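# Place the carton fully on the low platform

## Task

Move the carton onto the low platform so that no part of it overhangs the platform's edge. It must stay there by itself, without the robot holding it in place. Then release suction and pull the tool away from the carton.

## Robot and tools

Robot: two arms, left_arm and right_arm, each ending in a vacuum tool. The names are not image sides. Each tool has a cup point, the centre of the suction cup rim (36 mm across), and the cup faces along that point's local +z. About 4 cm behind the rim the tool body and camera stick out up to roughly 9 cm sideways, so keep that clearance near objects.

Frame: one shared scene frame for both arms. The origin lies on the table top midway between the arms, +z is up, +x points out over the table, and left_arm sits on the +y side. Positions are in metres, orientations are quaternions written w first (qw, qx, qy, qz). Reported cup point positions can be a little off, more so at long reach.

The 16-number row: every motion argument is one flat list of 16 numbers covering both arms, even if only one moves. Order: left x, y, z, qw, qx, qy, qz, left suction, then right x, y, z, qw, qx, qy, qz, right suction. The pose parts are absolute target poses of each cup point in the scene frame, not offsets. Suction is in [-1, 1]: above 0.01 means on, 0.01 or less means off, and the setting persists, so repeat the last value to leave it alone (sending 0 actively switches it off). A target more than 0.6 m from the arm's last reported position along any of the cup point's own axes gets the call refused. To hold an orientation steady, keep repeating the same quaternion you sent before rather than copying the drifted reported one. To park an arm, resend its whole last reported pose each call.

Tools:
- execute_actions {actions, pictures}: actions is a list holding zero or one item. Empty list: just report state (with pictures). An action item {rows, steps}: rows is 1 to 15 rows of 16 numbers, each applied for one control step of 1/30 s; steps is 8 to 15 (default 15), the final row repeating to fill. A wait item {steps}: up to 300 steps, counted from the previous result, so your reply time is included. pictures true forces camera images.
- move {target, speed}: target is one 16-number row; both cup points travel in straight lines to their poses, finishing together, in 0.5 to 10 s (cut off at 10 s). speed is the path's top speed in m/s, 0.002 to 0.5, default 0.25; rotation limit is twice that in rad/s. Suction values are applied at the start. Paths ignore obstacles and the other arm. The result adds a move: line with the ending (done, off_target, moving, held, fault), any limits (paced = the pose was clipped; held = some steps blocked, after which the arm may lurch fast) and each arm's distance to its pose. Images are included.
- wait {seconds}: 0 to 10 s of letting the scene run, nothing new sent.
- zoom_image {camera, region}: camera is cam_high (896x504), cam_low (896x504), cam_left_wrist (616x616) or cam_right_wrist (616x616); region is [x0, y0, x1, y1] in pixels from the top-left, at most 504 by 504.
- finished_scene {scene}: the integer number of the current scene; ends it irreversibly and reports success, then gives the next task if any.

Controller behaviour: each step the commanded pose is clipped to within 70 mm and 16 degrees of the measured pose, then damped IK drives the joints, favouring position over orientation. Joints move at most 3.14 rad/s. With execute_actions, the result is captured 8 steps before the action finishes; those remaining steps run while you reply, and afterwards the arm only continues to its last clipped pose, so a far target may need several calls. A Hand target line (shown only when nothing is pending) gives where each arm is currently heading. A pose unreachable line means the clearance check altered or blocked that arm's command; HELD marks affected steps. The simulation keeps running while you think and write.

State line: left_arm: ... | right_arm: ... giving cup point position, quaternion, linear and angular velocities, plus suction_measured and part_present.

Gripping: turn suction on and press the rim flat onto a smooth face of the carton, fully inside its edges; seams, holes or edges under the rim leak. suction_measured near 0 means no seal; 0.83 or more means airtight. part_present switches to 1 at 0.50 and back to 0 below 0.45. Under vacuum the cup compresses, so the load sits up to about 12 mm nearer the tool. To release: set the carton down on the platform, then switch suction off, and move the tool at least 15 mm away. If the cup grabs the table, switch suction off.

Avoid: dropping or knocking anything off the table (immediate failure), fast or deep contacts (hit force grows with speed and with how far the target lies past contact), arms colliding or pressing each other, and joint torque faults (the arm backs off and freezes for 10 s). Load limits in N m: waist 56.4, shoulder 56.4, elbow 47, forearm roll 25.3, wrist pitch 17.8, wrist roll 17.8. Holding loads heats motors; MOTOR HOT appears from 65 °C and at 80 °C the arm brakes until cooled (OVER-TEMPERATURE FAULT). Loose objects may occasionally get nudged by outside pushes, so check the carton rests stably before finishing.

Each tool is called after ">>>" as name([rows], argument=value, ...), one row to a line, values as JSON.

## Session

>>> execute_actions(actions=[])

Scene clock: 0.00 s of 5000.00 s.
left_arm: end_effector_position=(+0.6557, +0.2390, +0.2436) suction_measured=0.00 part_present=0 end_effector_quat_wxyz=(+0.000, -0.185, +0.983, +0.000) end_effector_velocity=(-0.000, +0.000, -0.000) end_effector_angular_velocity=(+0.000, +0.001, +0.000) | right_arm: end_effector_position=(+0.5460, -0.4126, +0.2443) suction_measured=0.00 part_present=0 end_effector_quat_wxyz=(+0.001, +0.302, +0.953, +0.001) end_effector_velocity=(-0.000, -0.000, -0.000) end_effector_angular_velocity=(-0.001, +0.001, +0.001)
Joint positions: left_arm=[ 0.001 -0.531 -1.291  0.    -0.76  -2.096] | right_arm=[-0.002 -0.531 -1.292  0.002 -0.76  -1.048]
Joint velocities: left_arm=[ 0. -0.  0.  0.  0.  0.] | right_arm=[-0.001 -0.     0.    -0.001 -0.    -0.001]
Motor temperatures (°C, as the motors report them): left_arm=[25 25 26 28 28 28] | right_arm=[23 24 28 31 30 26]
Hand target (left_arm): +0.656, +0.239, +0.244; +0.000, -0.185, +0.983, +0.000
Hand target (right_arm): +0.546, -0.413, +0.244; +0.001, +0.302, +0.953, +0.001

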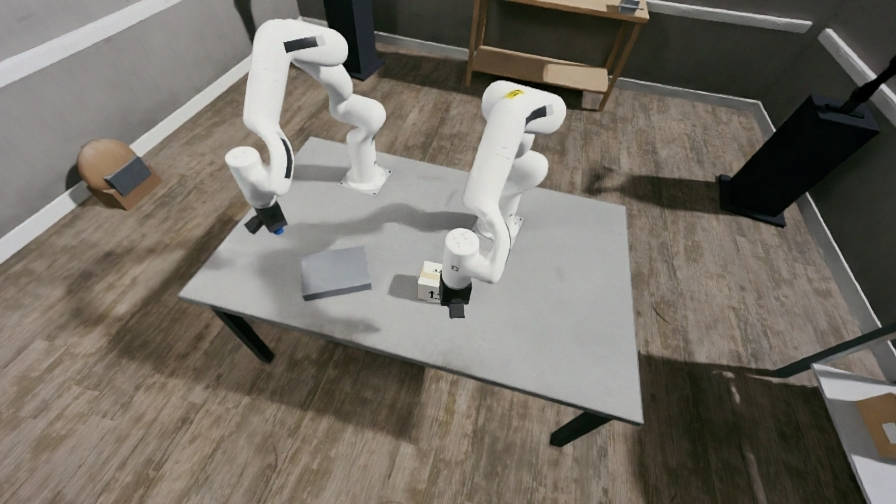

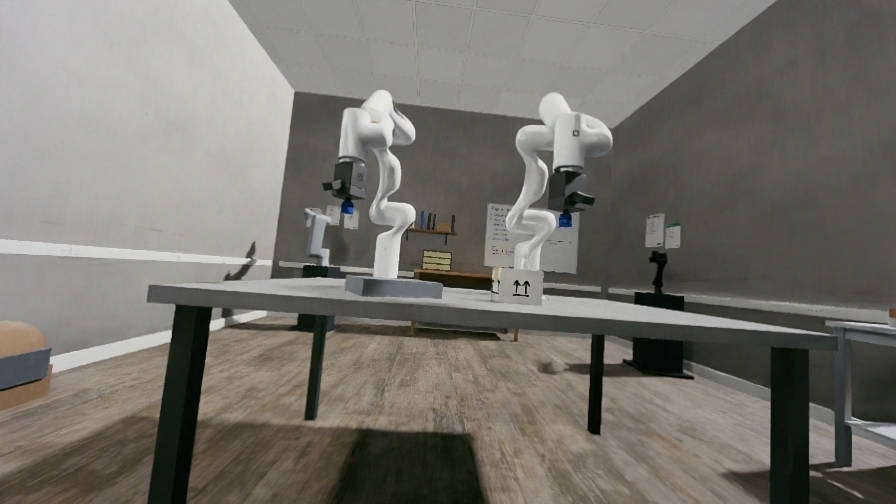

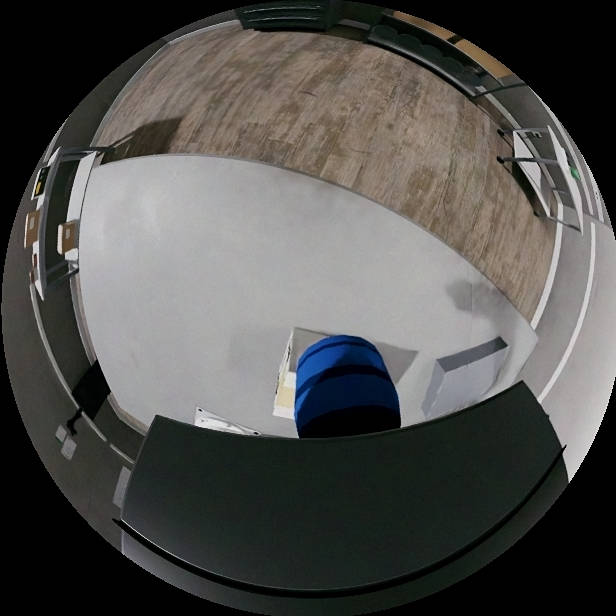

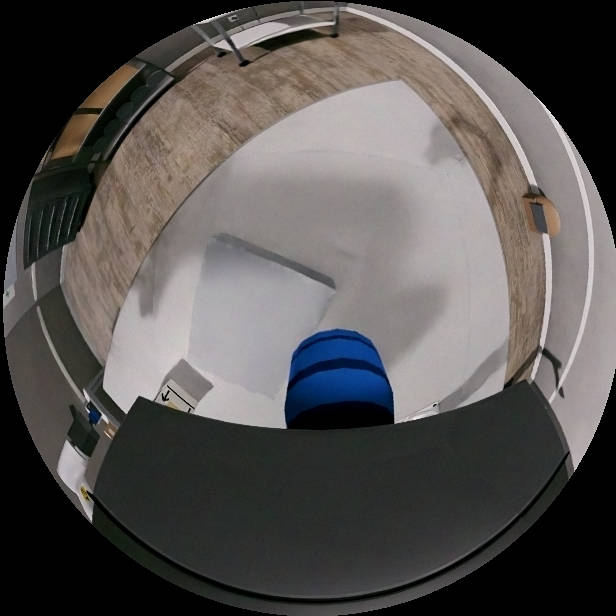

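>>> move(target=[0.42,0.12,0.24,0,-0.185,0.983,0,0,0.4,-0.58,0.25,0,0.302,0.953,0,0], speed=0.4)

Scene clock: 1.63 s of 5000.00 s.
left_arm: end_effector_position=(+0.4203, +0.1201, +0.2398) suction_measured=0.00 part_present=0 end_effector_quat_wxyz=(-0.000, -0.185, +0.983, -0.000) end_effector_velocity=(-0.002, -0.002, +0.001) end_effector_angular_velocity=(+0.000, -0.003, -0.000) | right_arm: end_effector_position=(+0.3999, -0.5796, +0.2498) suction_measured=0.00 part_present=0 end_effector_quat_wxyz=(+0.000, +0.302, +0.953, -0.000) end_effector_velocity=(-0.001, -0.002, +0.000) end_effector_angular_velocity=(+0.000, -0.001, -0.002)
Joint positions: left_arm=[-0.378 -0.118 -0.735 -0.    -0.617 -2.475] | right_arm=[-0.366 -0.305 -0.989 -0.001 -0.684 -1.411]
Joint velocities: left_arm=[-0.006  0.005  0.003  0.003  0.001 -0.009] | right_arm=[-0.005  0.001  0.001  0.001  0.001 -0.004]
Motor temperatures (°C, as the motors report them): left_arm=[25 25 26 28 28 28] | right_arm=[23 24 28 31 30 26]
Hand target (left_arm): +0.420, +0.120, +0.240; +0.000, -0.185, +0.983, -0.000
Hand target (right_arm): +0.400, -0.580, +0.250; +0.000, +0.302, +0.953, -0.000
Off the commanded pose (left_arm): 0.000 m, 0 deg.
Off the commanded pose (right_arm): 0.000 m, 0 deg.
Kept back: nothing.
move: done; limits=paced

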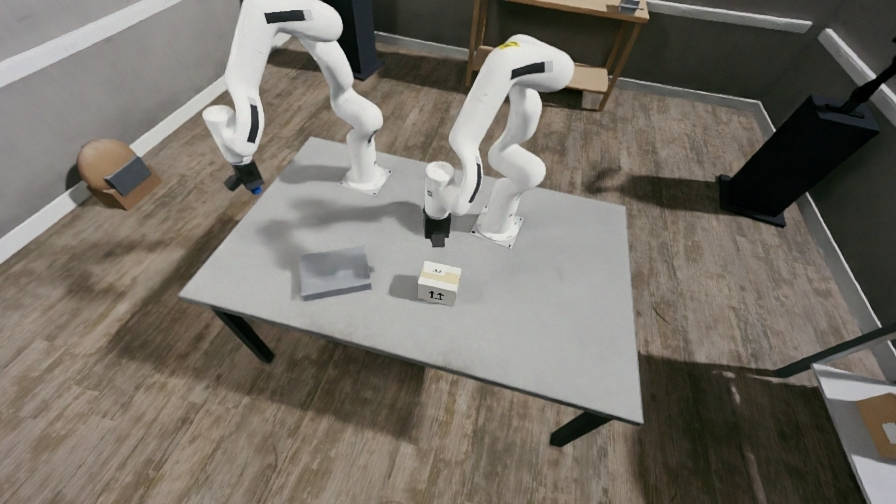

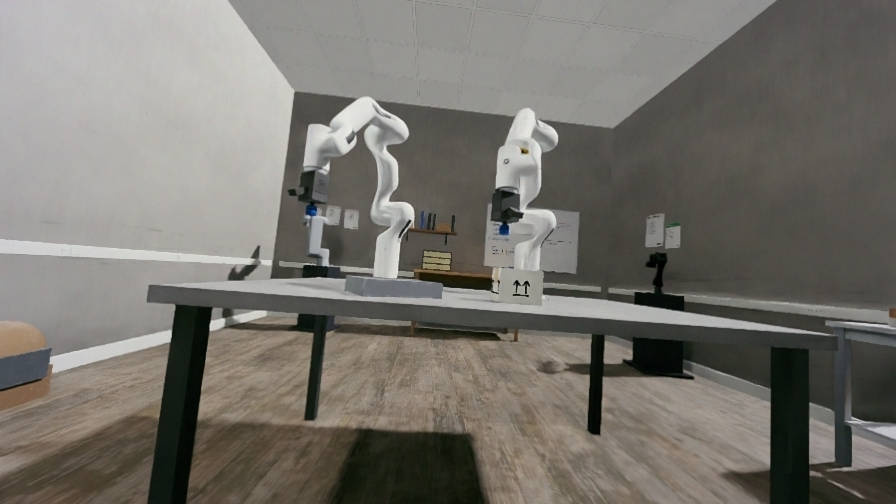

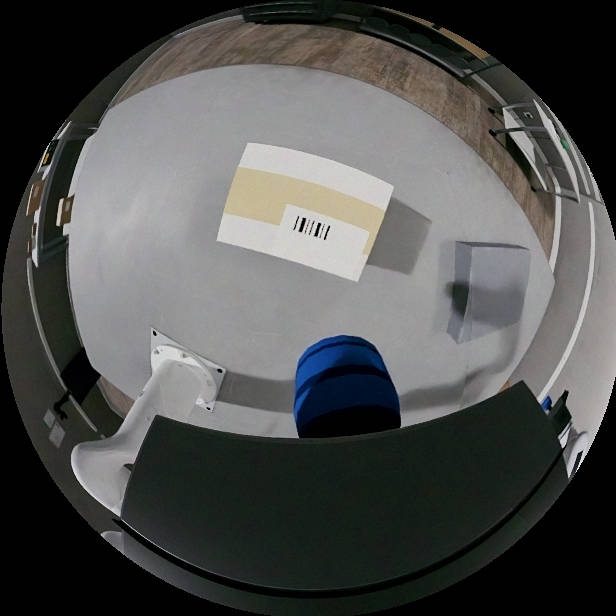

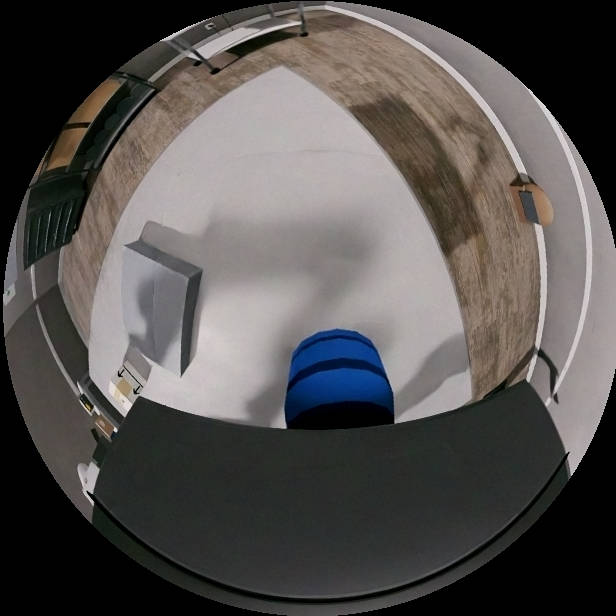

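>>> move(target=[0.485,0.165,0.15,0,-0.185,0.983,0,0,0.4,-0.58,0.25,0,0.302,0.953,0,0])

Scene clock: 2.97 s of 5000.00 s.
left_arm: end_effector_position=(+0.4849, +0.1649, +0.1503) suction_measured=0.00 part_present=0 end_effector_quat_wxyz=(+0.000, -0.185, +0.983, -0.000) end_effector_velocity=(+0.001, +0.001, -0.002) end_effector_angular_velocity=(+0.000, +0.001, -0.000) | right_arm: end_effector_position=(+0.4000, -0.5800, +0.2500) suction_measured=0.00 part_present=0 end_effector_quat_wxyz=(+0.000, +0.302, +0.953, -0.000) end_effector_velocity=(+0.000, +0.000, -0.000) end_effector_angular_velocity=(+0.000, +0.000, +0.001)
Joint positions: left_arm=[-0.22  -0.37  -0.795 -0.    -0.425 -2.318] | right_arm=[-0.367 -0.305 -0.99   0.    -0.685 -1.412]
Joint velocities: left_arm=[ 0.002 -0.005 -0.002 -0.001  0.002  0.003] | right_arm=[ 0.001 -0.    -0.    -0.    -0.     0.   ]
Motor temperatures (°C, as the motors report them): left_arm=[25 25 26 28 28 28] | right_arm=[23 24 28 31 30 26]
Hand target (left_arm): +0.485, +0.165, +0.150; -0.000, -0.185, +0.983, -0.000
Hand target (right_arm): +0.400, -0.580, +0.250; +0.000, +0.302, +0.953, -0.000
Off the commanded pose (left_arm): 0.000 m, 0 deg.
Off the commanded pose (right_arm): 0.000 m, 0 deg.
Kept back: nothing.
move: done

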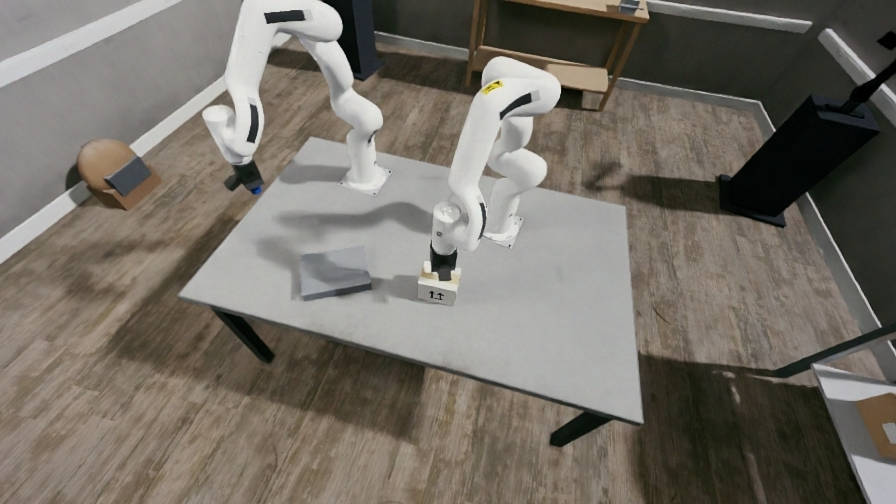

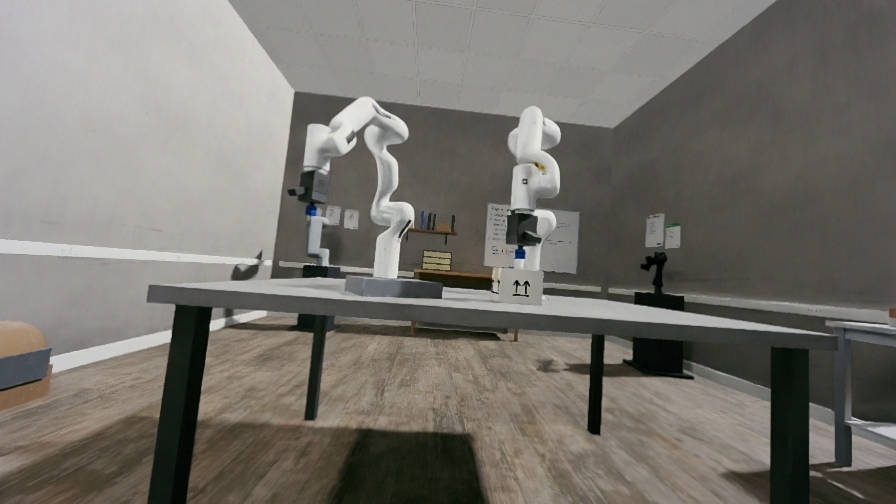

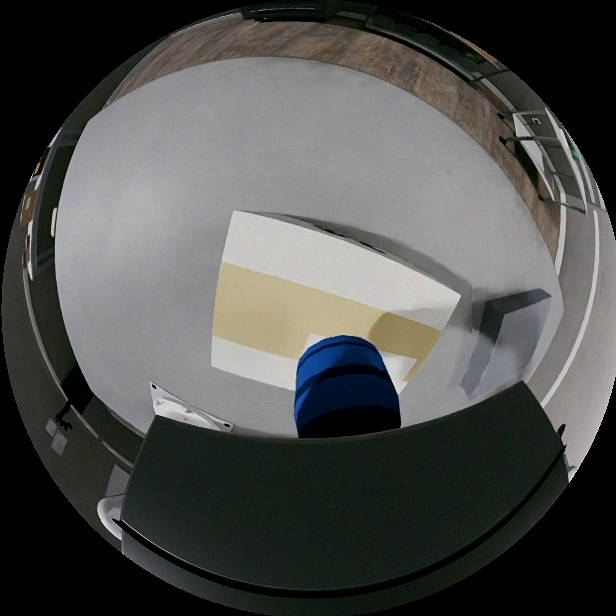

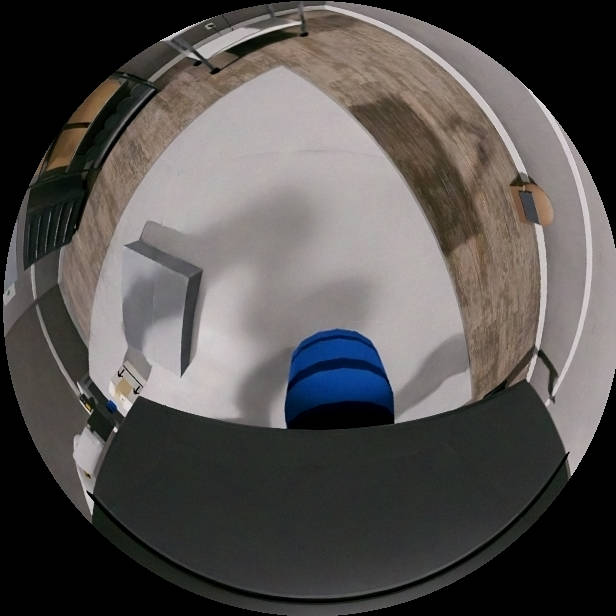

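About centred.

>>> move(target=[0.487,0.163,0.103,0,-0.185,0.983,0,1,0.4,-0.58,0.25,0,0.302,0.953,0,0], speed=0.05)

Scene clock: 4.50 s of 5000.00 s.
left_arm: end_effector_position=(+0.4870, +0.1630, +0.1033) suction_measured=0.91 part_present=1 end_effector_quat_wxyz=(-0.000, -0.185, +0.983, -0.000) end_effector_velocity=(-0.003, +0.000, -0.002) end_effector_angular_velocity=(+0.002, +0.007, -0.001) | right_arm: end_effector_position=(+0.4000, -0.5800, +0.2500) suction_measured=0.00 part_present=0 end_effector_quat_wxyz=(+0.000, +0.302, +0.953, -0.000) end_effector_velocity=(-0.000, -0.000, -0.000) end_effector_angular_velocity=(+0.000, +0.000, -0.001)
Joint positions: left_arm=[-0.222 -0.476 -0.799 -0.    -0.323 -2.32 ] | right_arm=[-0.367 -0.305 -0.99   0.    -0.685 -1.412]
Joint velocities: left_arm=[-0.001 -0.004  0.002 -0.001 -0.001  0.   ] | right_arm=[-0.    -0.     0.     0.    -0.     0.001]
Motor temperatures (°C, as the motors report them): left_arm=[25 25 26 28 28 28] | right_arm=[23 24 28 31 30 26]
Hand target (left_arm): +0.487, +0.163, +0.103; -0.000, -0.185, +0.983, -0.000
Hand target (right_arm): +0.400, -0.580, +0.250; +0.000, +0.302, +0.953, -0.000
Off the commanded pose (left_arm): 0.000 m, 0 deg.
Off the commanded pose (right_arm): 0.000 m, 0 deg.
Kept back: nothing.
move: done

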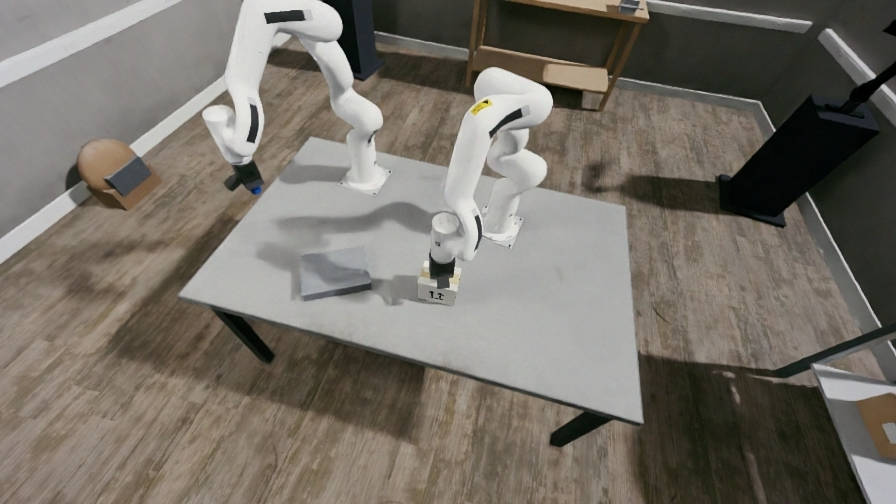

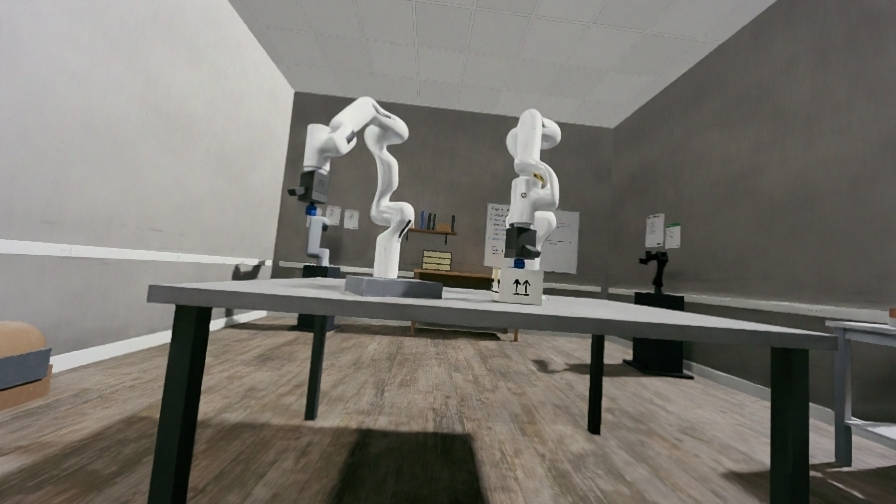

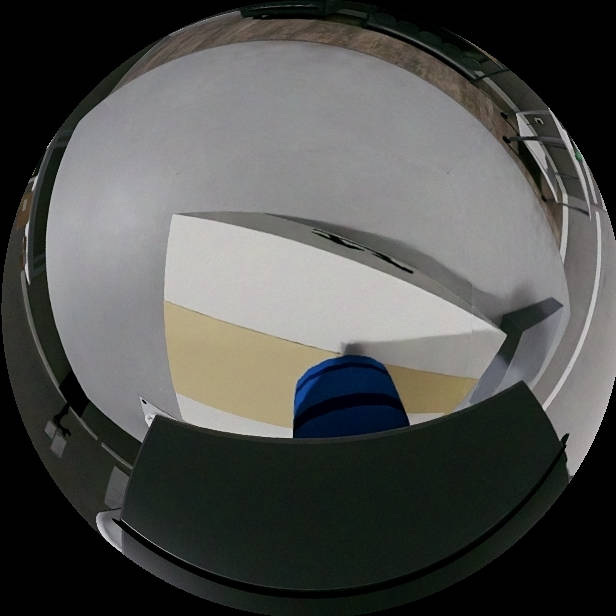

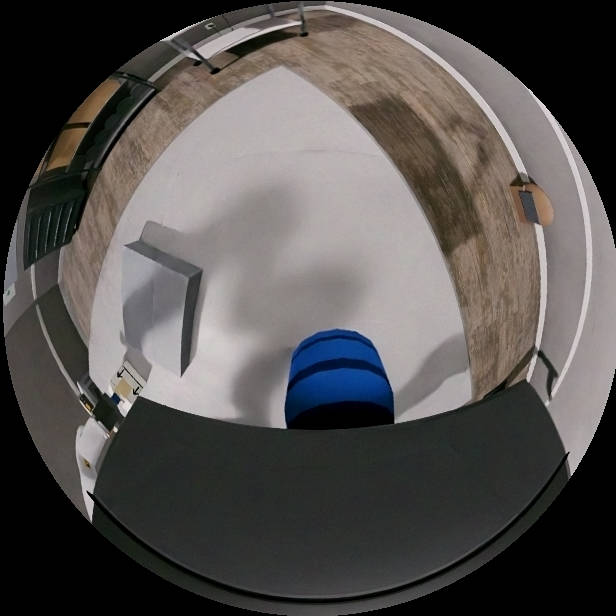

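>>> move(target=[0.487,0.15,0.18,0,-0.185,0.983,0,1,0.4,-0.58,0.25,0,0.302,0.953,0,0], speed=0.15)

>>> move(target=[0.545,-0.225,0.185,0,-0.39,0.92,0,1,0.3,-0.62,0.25,0,0.302,0.953,0,0])

>>> zoom_image(camera="cam_high", region=[240,180,440,330])

Scene clock: 6.10 s of 5000.00 s.
left_arm: end_effector_position=(+0.4869, +0.1501, +0.1796) suction_measured=0.93 part_present=1 end_effector_quat_wxyz=(-0.000, -0.185, +0.983, +0.000) end_effector_velocity=(+0.000, -0.001, +0.003) end_effector_angular_velocity=(-0.000, -0.001, -0.001) | right_arm: end_effector_position=(+0.4000, -0.5800, +0.2500) suction_measured=0.00 part_present=0 end_effector_quat_wxyz=(+0.000, +0.302, +0.953, +0.000) end_effector_velocity=(+0.000, +0.000, -0.000) end_effector_angular_velocity=(+0.000, +0.000, +0.001)
Joint positions: left_arm=[-0.249 -0.328 -0.826  0.    -0.498 -2.346] | right_arm=[-0.367 -0.305 -0.99   0.    -0.685 -1.412]
Joint velocities: left_arm=[-0.001  0.004 -0.002  0.    -0.005 -0.   ] | right_arm=[ 0.    -0.001 -0.     0.    -0.    -0.   ]
Motor temperatures (°C, as the motors report them): left_arm=[25 25 26 28 28 28] | right_arm=[23 24 28 31 30 26]
Hand target (left_arm): +0.487, +0.150, +0.180; +0.000, -0.185, +0.983, +0.000
Hand target (right_arm): +0.400, -0.580, +0.250; -0.000, +0.302, +0.953, +0.000
Off the commanded pose (left_arm): 0.000 m, 0 deg.
Off the commanded pose (right_arm): 0.000 m, 0 deg.
Kept back: nothing.
move: done

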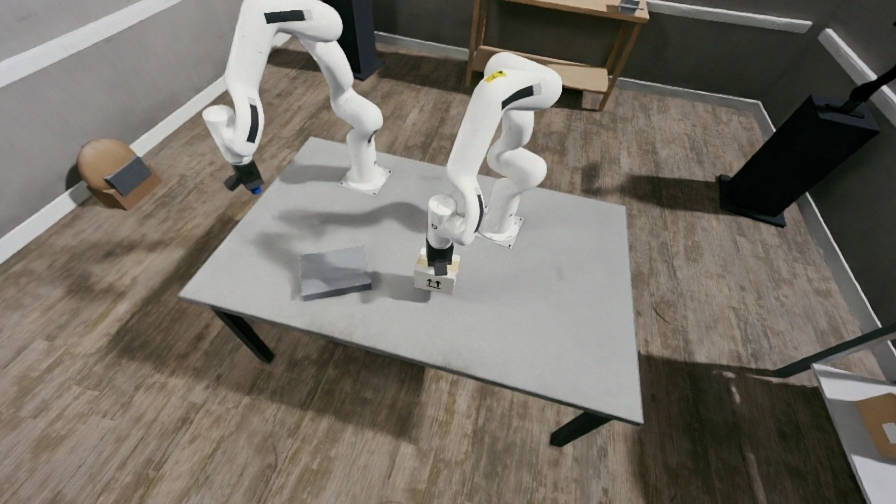

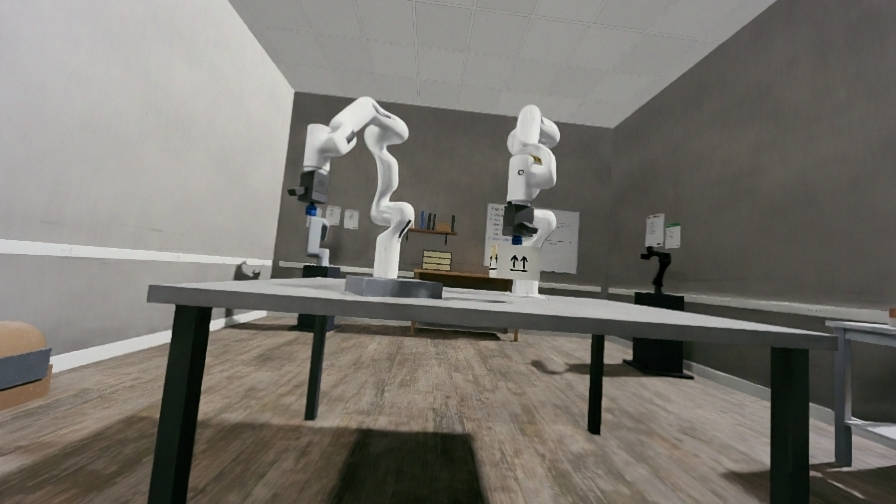

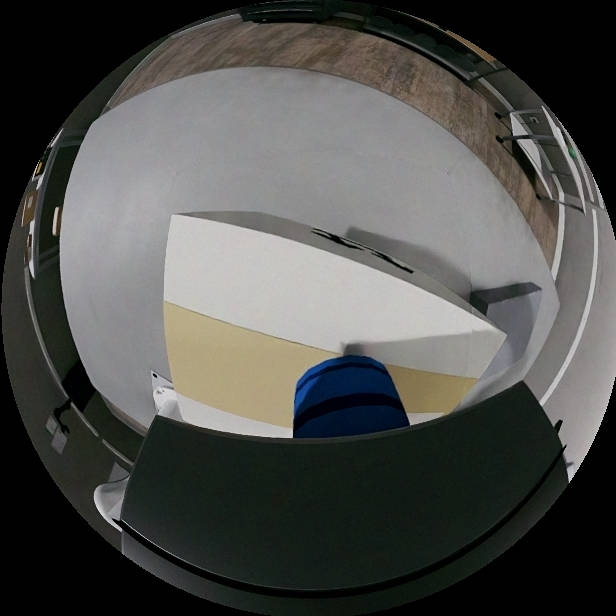

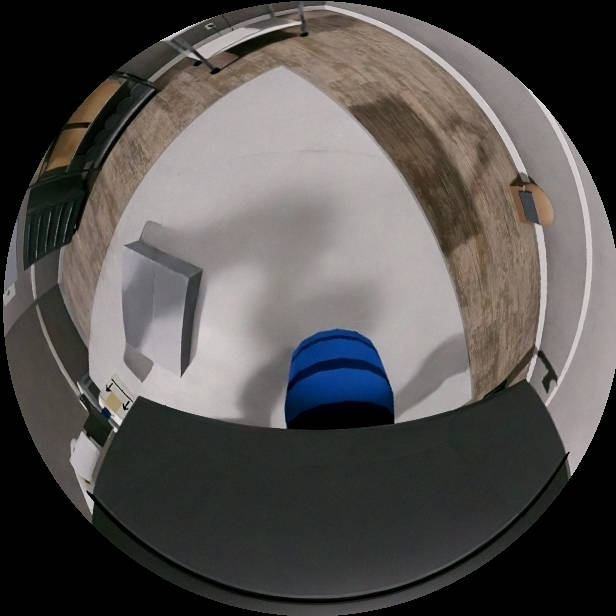

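Scene clock: 8.23 s of 5000.00 s.
left_arm: end_effector_position=(+0.5454, -0.2246, +0.1852) suction_measured=0.93 part_present=1 end_effector_quat_wxyz=(+0.000, -0.390, +0.921, -0.000) end_effector_velocity=(+0.000, -0.002, -0.000) end_effector_angular_velocity=(+0.003, +0.002, +0.002) | right_arm: end_effector_position=(+0.3000, -0.6198, +0.2499) suction_measured=0.00 part_present=0 end_effector_quat_wxyz=(+0.000, +0.302, +0.953, -0.000) end_effector_velocity=(-0.001, -0.001, -0.000) end_effector_angular_velocity=(+0.001, +0.001, -0.001)
Joint positions: left_arm=[-0.701 -0.933 -1.803  0.    -0.869 -3.229] | right_arm=[-0.55  -0.156 -0.806 -0.    -0.65  -1.595]
Joint velocities: left_arm=[-0.002 -0.009 -0.014  0.001 -0.009 -0.004] | right_arm=[-0.002 -0.001  0.     0.    -0.001 -0.001]
Motor temperatures (°C, as the motors report them): left_arm=[25 25 26 28 28 28] | right_arm=[23 24 28 31 30 26]
Hand target (left_arm): +0.545, -0.225, +0.185; +0.000, -0.390, +0.921, -0.000
Hand target (right_arm): +0.300, -0.620, +0.250; +0.000, +0.302, +0.953, -0.000
Off the commanded pose (left_arm): 0.001 m, 0 deg.
Off the commanded pose (right_arm): 0.000 m, 0 deg.
Kept back: nothing.
move: done

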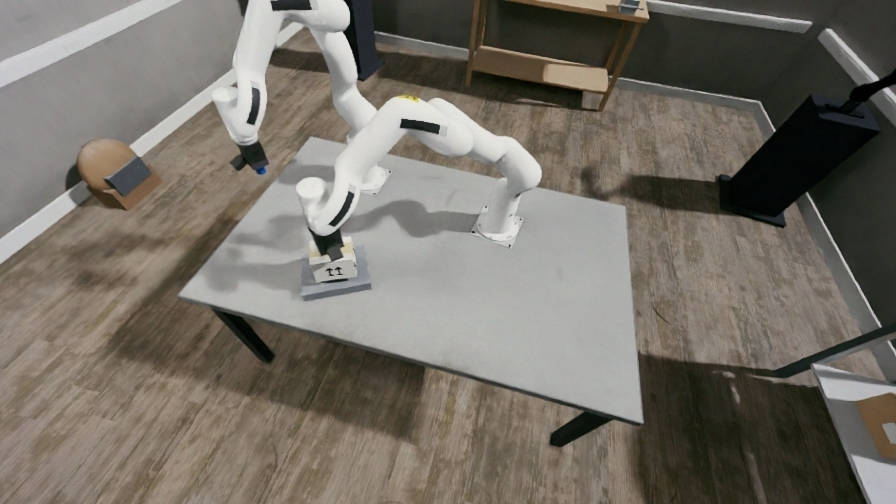

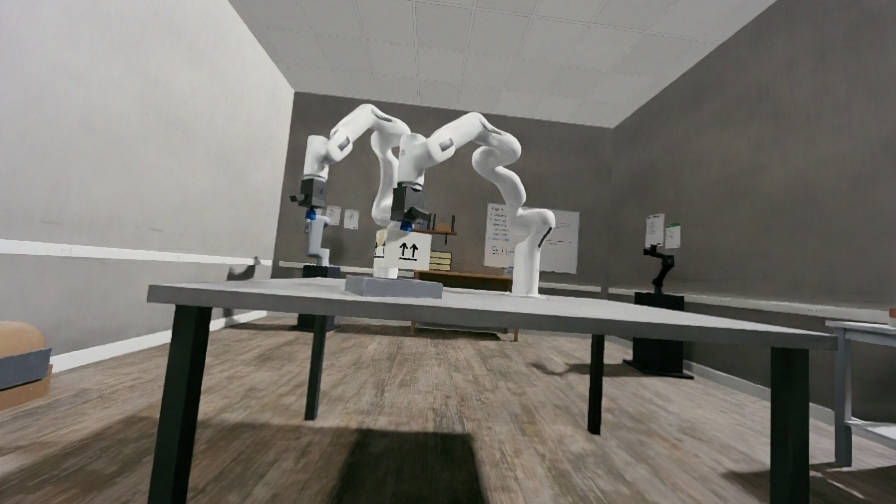

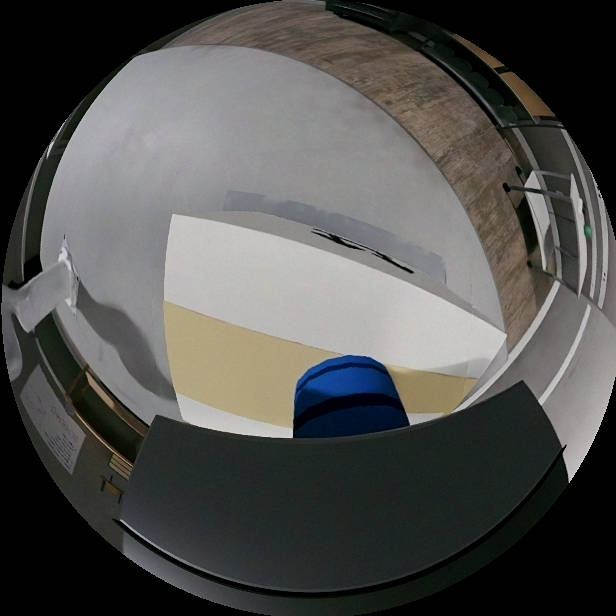

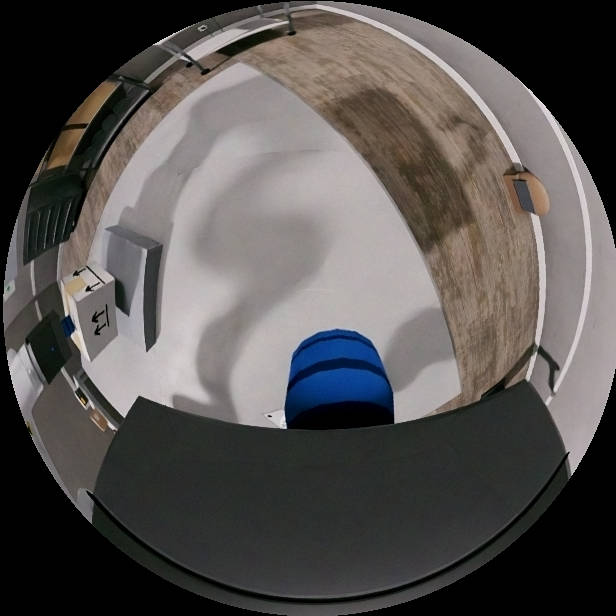

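Region (240, 180, 440, 330) of cam_high's 896x504 image, scaled by 2.520, with more detail than that image has; it fills the top 378 rows of this view, and the rest is white.

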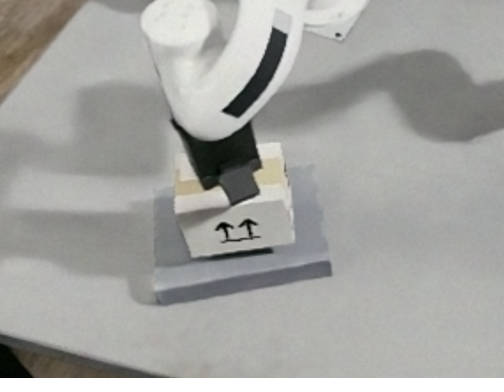

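Shift back a bit; gap ~4 cm.

>>> move(target=[0.527,-0.247,0.15,0,-0.39,0.92,0,1,0.3,-0.62,0.25,0,0.302,0.953,0,0], speed=0.05)

>>> zoom_image(camera="cam_low", region=[330,210,460,310])

Scene clock: 9.73 s of 5000.00 s.
left_arm: end_effector_position=(+0.5272, -0.2469, +0.1503) suction_measured=0.93 part_present=1 end_effector_quat_wxyz=(+0.000, -0.390, +0.921, -0.000) end_effector_velocity=(-0.001, -0.002, -0.001) end_effector_angular_velocity=(-0.001, -0.001, +0.000) | right_arm: end_effector_position=(+0.3000, -0.6200, +0.2500) suction_measured=0.00 part_present=0 end_effector_quat_wxyz=(+0.000, +0.302, +0.953, -0.000) end_effector_velocity=(+0.000, -0.000, +0.000) end_effector_angular_velocity=(-0.001, -0.001, +0.000)
Joint positions: left_arm=[-0.739 -0.988 -1.817 -0.    -0.829 -3.267] | right_arm=[-0.55  -0.156 -0.807  0.    -0.65  -1.596]
Joint velocities: left_arm=[-0.002 -0.004 -0.003  0.     0.001 -0.002] | right_arm=[ 0.     0.001 -0.    -0.     0.     0.   ]
Motor temperatures (°C, as the motors report them): left_arm=[25 25 26 28 28 28] | right_arm=[23 24 28 31 30 26]
Hand target (left_arm): +0.527, -0.247, +0.150; -0.000, -0.390, +0.921, -0.000
Hand target (right_arm): +0.300, -0.620, +0.250; +0.000, +0.302, +0.953, -0.000
Off the commanded pose (left_arm): 0.000 m, 0 deg.
Off the commanded pose (right_arm): 0.000 m, 0 deg.
Kept back: nothing.
move: done

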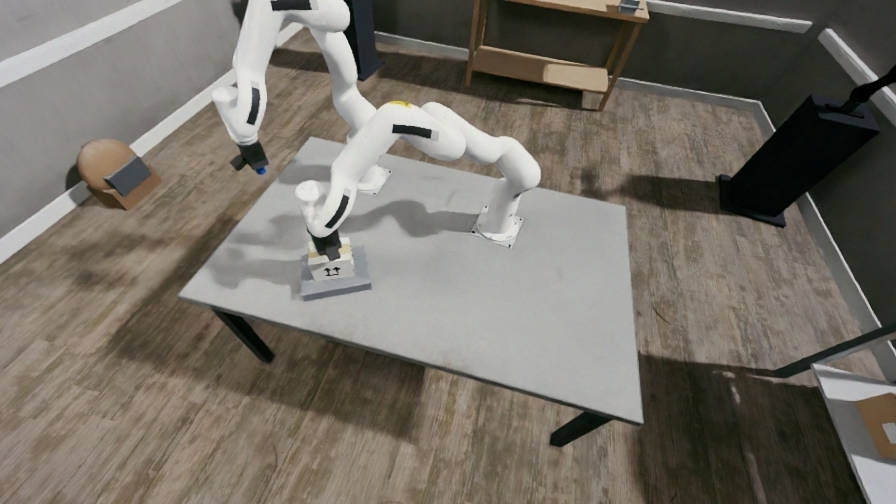

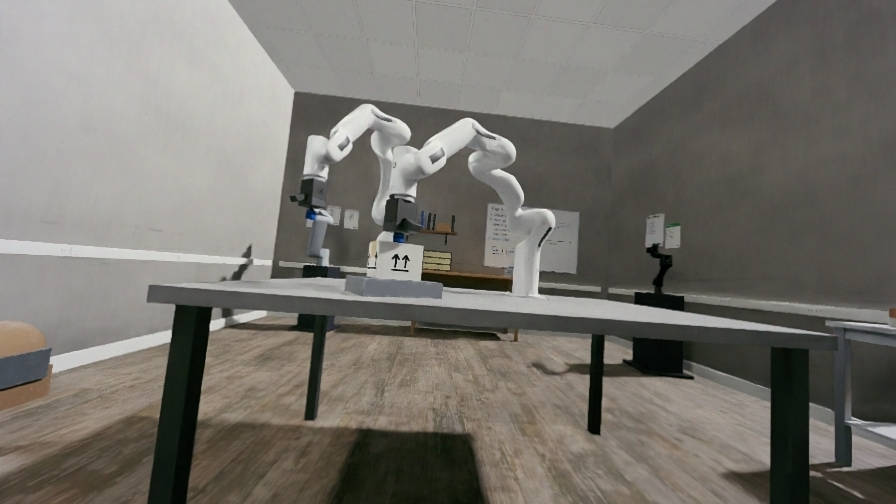

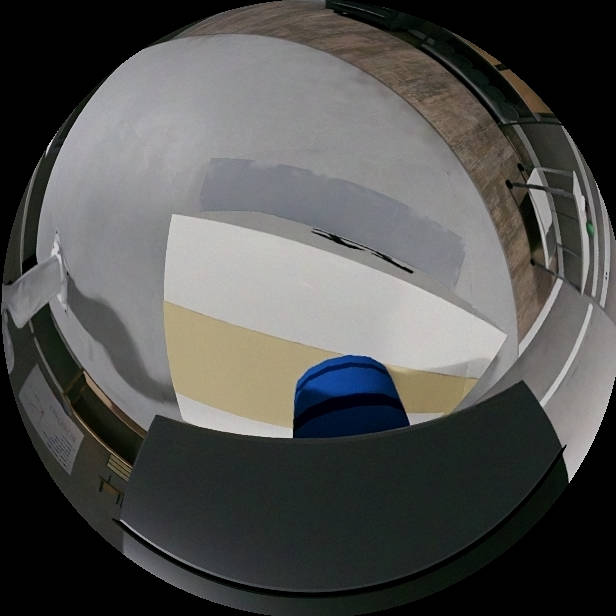

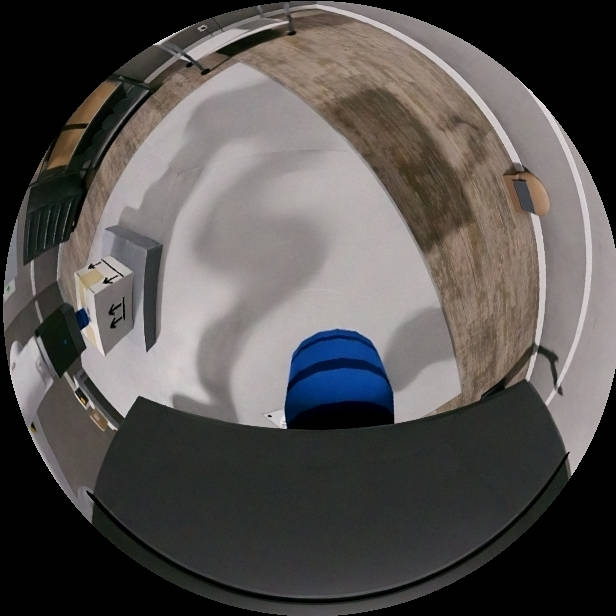

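Region (330, 210, 460, 310) of cam_low's 896x504 image, scaled by 3.877, with more detail than that image has; it fills the top 388 rows of this view, and the rest is white.

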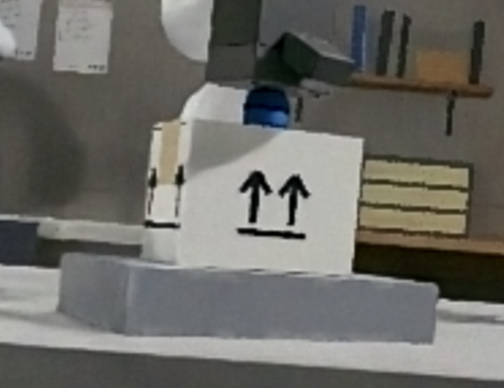

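>>> execute_actions([
  {"rows":[[0.527,-0.247,0.147,0,-0.39,0.92,0,1,0.3,-0.62,0.25,0,0.302,0.953,0,0]],"steps":10},
])

>>> execute_actions([
  {"rows":[[0.527,-0.247,0.147,0,-0.39,0.92,0,0,0.3,-0.62,0.25,0,0.302,0.953,0,0]],"steps":15},
])

>>> move(target=[0.52,-0.22,0.29,0,-0.39,0.92,0,0,0.3,-0.62,0.25,0,0.302,0.953,0,0])

Scene clock: 10.23 s of 5000.00 s.
left_arm: end_effector_position=(+0.5271, -0.2471, +0.1495) suction_measured=0.93 part_present=1 end_effector_quat_wxyz=(+0.000, -0.390, +0.921, -0.000) end_effector_velocity=(+0.001, +0.000, -0.017) end_effector_angular_velocity=(+0.001, -0.001, -0.000) | right_arm: end_effector_position=(+0.3000, -0.6200, +0.2500) suction_measured=0.00 part_present=0 end_effector_quat_wxyz=(+0.000, +0.302, +0.953, -0.000) end_effector_velocity=(-0.000, -0.000, -0.000) end_effector_angular_velocity=(+0.000, +0.001, -0.000)
Joint positions: left_arm=[-0.74  -0.989 -1.817  0.    -0.828 -3.267] | right_arm=[-0.55  -0.156 -0.807  0.    -0.65  -1.596]
Joint velocities: left_arm=[ 0.    -0.022  0.002  0.002  0.024 -0.   ] | right_arm=[-0.001 -0.     0.    -0.    -0.     0.   ]
Motor temperatures (°C, as the motors report them): left_arm=[25 25 26 28 28 28] | right_arm=[23 24 28 31 30 26]
Steps of this call (steps 1 to 13: nothing new was sent; steps 14 to 15: the first 2 steps of this action). Readings (end_effector_position | what the end effector reports):
14: left_arm (+0.5270, -0.2470, +0.1499) | right_arm (+0.3000, -0.6200, +0.2500) | left_arm suction_measured=0.93 part_present=1 | right_arm suction_measured=0.00 part_present=0
15: the state above

Scene clock: 10.73 s of 5000.00 s.
left_arm: end_effector_position=(+0.5274, -0.2474, +0.1486) suction_measured=0.00 part_present=0 end_effector_quat_wxyz=(+0.000, -0.390, +0.921, -0.001) end_effector_velocity=(-0.000, +0.000, -0.001) end_effector_angular_velocity=(+0.000, +0.000, +0.000) | right_arm: end_effector_position=(+0.3000, -0.6200, +0.2500) suction_measured=0.00 part_present=0 end_effector_quat_wxyz=(+0.000, +0.302, +0.953, -0.000) end_effector_velocity=(+0.000, +0.000, +0.001) end_effector_angular_velocity=(-0.001, -0.000, +0.001)
Joint positions: left_arm=[-0.74  -0.991 -1.818  0.    -0.826 -3.267] | right_arm=[-0.55  -0.156 -0.807  0.    -0.65  -1.596]
Joint velocities: left_arm=[-0.    -0.001  0.001  0.     0.002 -0.   ] | right_arm=[ 0.001  0.001 -0.    -0.    -0.001  0.   ]
Motor temperatures (°C, as the motors report them): left_arm=[25 25 26 28 28 28] | right_arm=[23 24 28 31 30 26]
Off your previous action's commanded pose (left_arm): 0.002 m, 0 deg at its last step (step 8 of this call).
Off your previous action's commanded pose (right_arm): 0.000 m, 0 deg at its last step (step 8 of this call).
Steps of this call (steps 1 to 8: the last 8 steps of your previous action; steps 9 to 15: the first 7 steps of this action). Readings (end_effector_position | what the end effector reports):
9: left_arm (+0.5272, -0.2473, +0.1487) | right_arm (+0.3000, -0.6200, +0.2500) | left_arm suction_measured=0.85 part_present=1 | right_arm suction_measured=0.00 part_present=0
10: left_arm (+0.5272, -0.2473, +0.1488) | right_arm (+0.3000, -0.6200, +0.2500) | left_arm suction_measured=0.36 part_present=0 | right_arm suction_measured=0.00 part_present=0
12: left_arm (+0.5273, -0.2474, +0.1488) | right_arm (+0.3000, -0.6200, +0.2500) | left_arm suction_measured=0.00 part_present=0 | right_arm suction_measured=0.00 part_present=0
15: the state above

Scene clock: 12.17 s of 5000.00 s.
left_arm: end_effector_position=(+0.5199, -0.2200, +0.2895) suction_measured=0.00 part_present=0 end_effector_quat_wxyz=(-0.000, -0.390, +0.921, +0.000) end_effector_velocity=(+0.000, -0.000, +0.004) end_effector_angular_velocity=(-0.002, -0.002, +0.000) | right_arm: end_effector_position=(+0.3000, -0.6200, +0.2500) suction_measured=0.00 part_present=0 end_effector_quat_wxyz=(+0.000, +0.302, +0.953, -0.000) end_effector_velocity=(+0.000, -0.000, +0.001) end_effector_angular_velocity=(-0.001, -0.001, -0.000)
Joint positions: left_arm=[-0.724 -0.784 -1.793  0.    -1.01  -3.251] | right_arm=[-0.55  -0.156 -0.807  0.    -0.65  -1.596]
Joint velocities: left_arm=[ 0.     0.004 -0.002  0.    -0.003  0.   ] | right_arm=[-0.     0.002  0.    -0.    -0.     0.   ]
Motor temperatures (°C, as the motors report them): left_arm=[25 25 26 28 28 28] | right_arm=[23 24 28 31 30 26]
Hand target (left_arm): +0.520, -0.220, +0.290; +0.000, -0.390, +0.921, +0.000
Hand target (right_arm): +0.300, -0.620, +0.250; -0.000, +0.302, +0.953, +0.000
Off your previous action's commanded pose (left_arm): 0.002 m, 0 deg at its last step (step 8 of this call).
Off your previous action's commanded pose (right_arm): 0.000 m, 0 deg at its last step (step 8 of this call).
Off the commanded pose (left_arm): 0.000 m, 0 deg.
Off the commanded pose (right_arm): 0.000 m, 0 deg.
Kept back: nothing.
move: done

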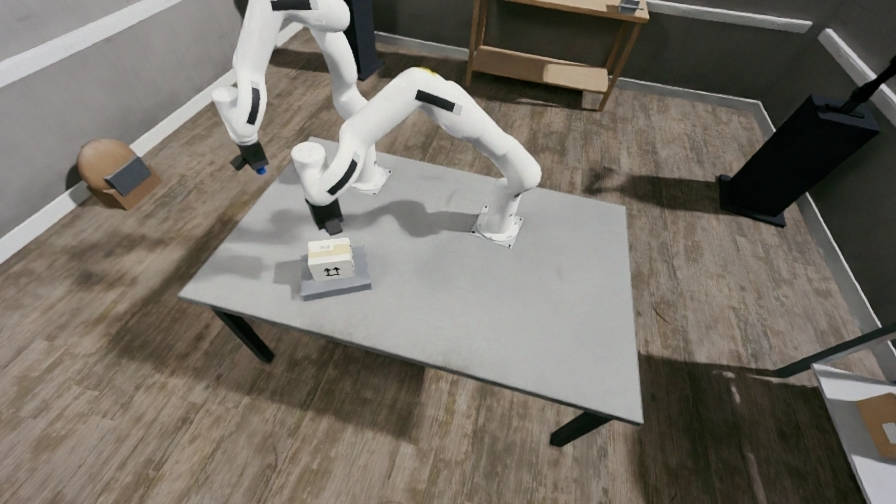

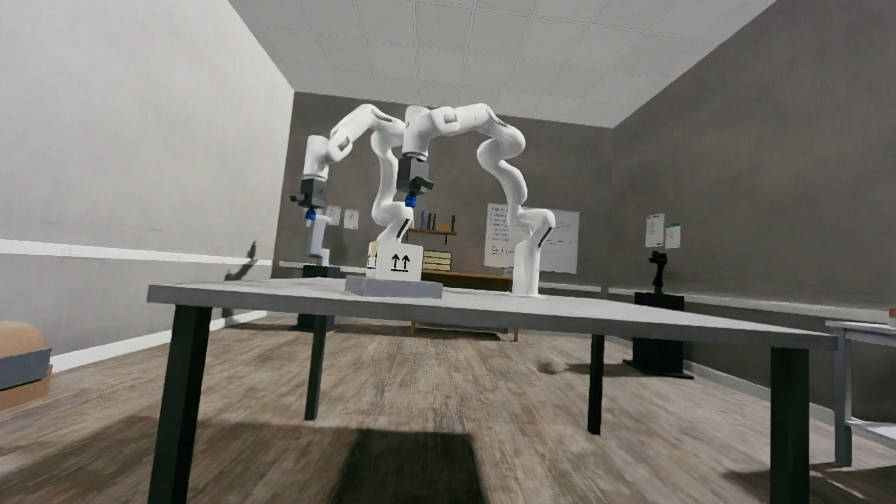

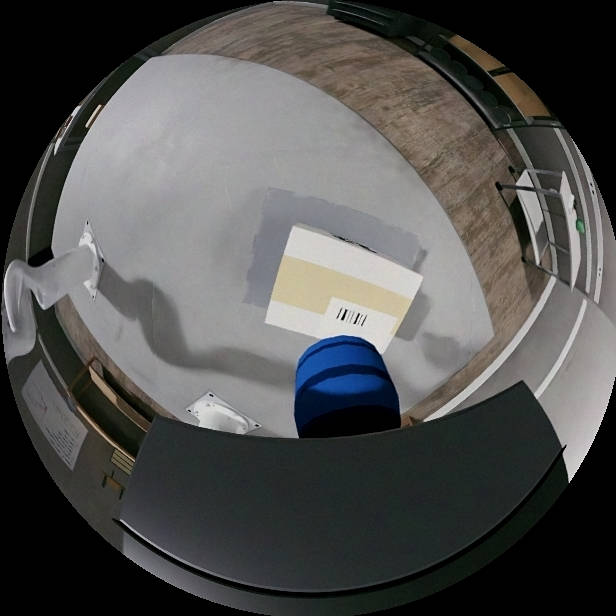

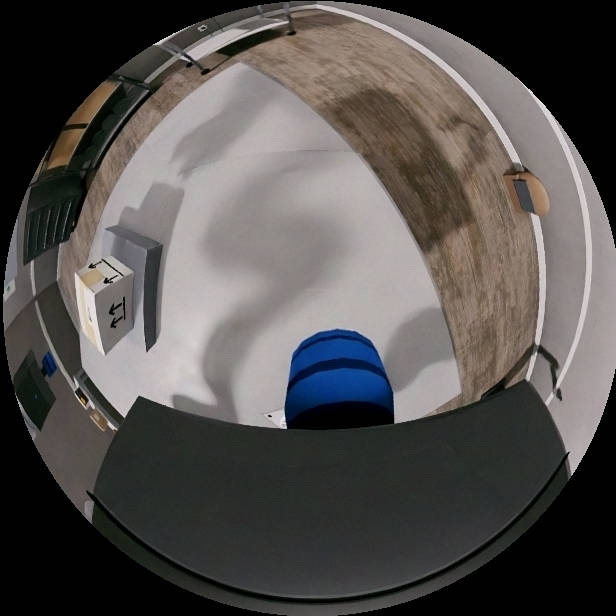

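>>> finished_scene(scene=1)

The scene is finished: the task was done.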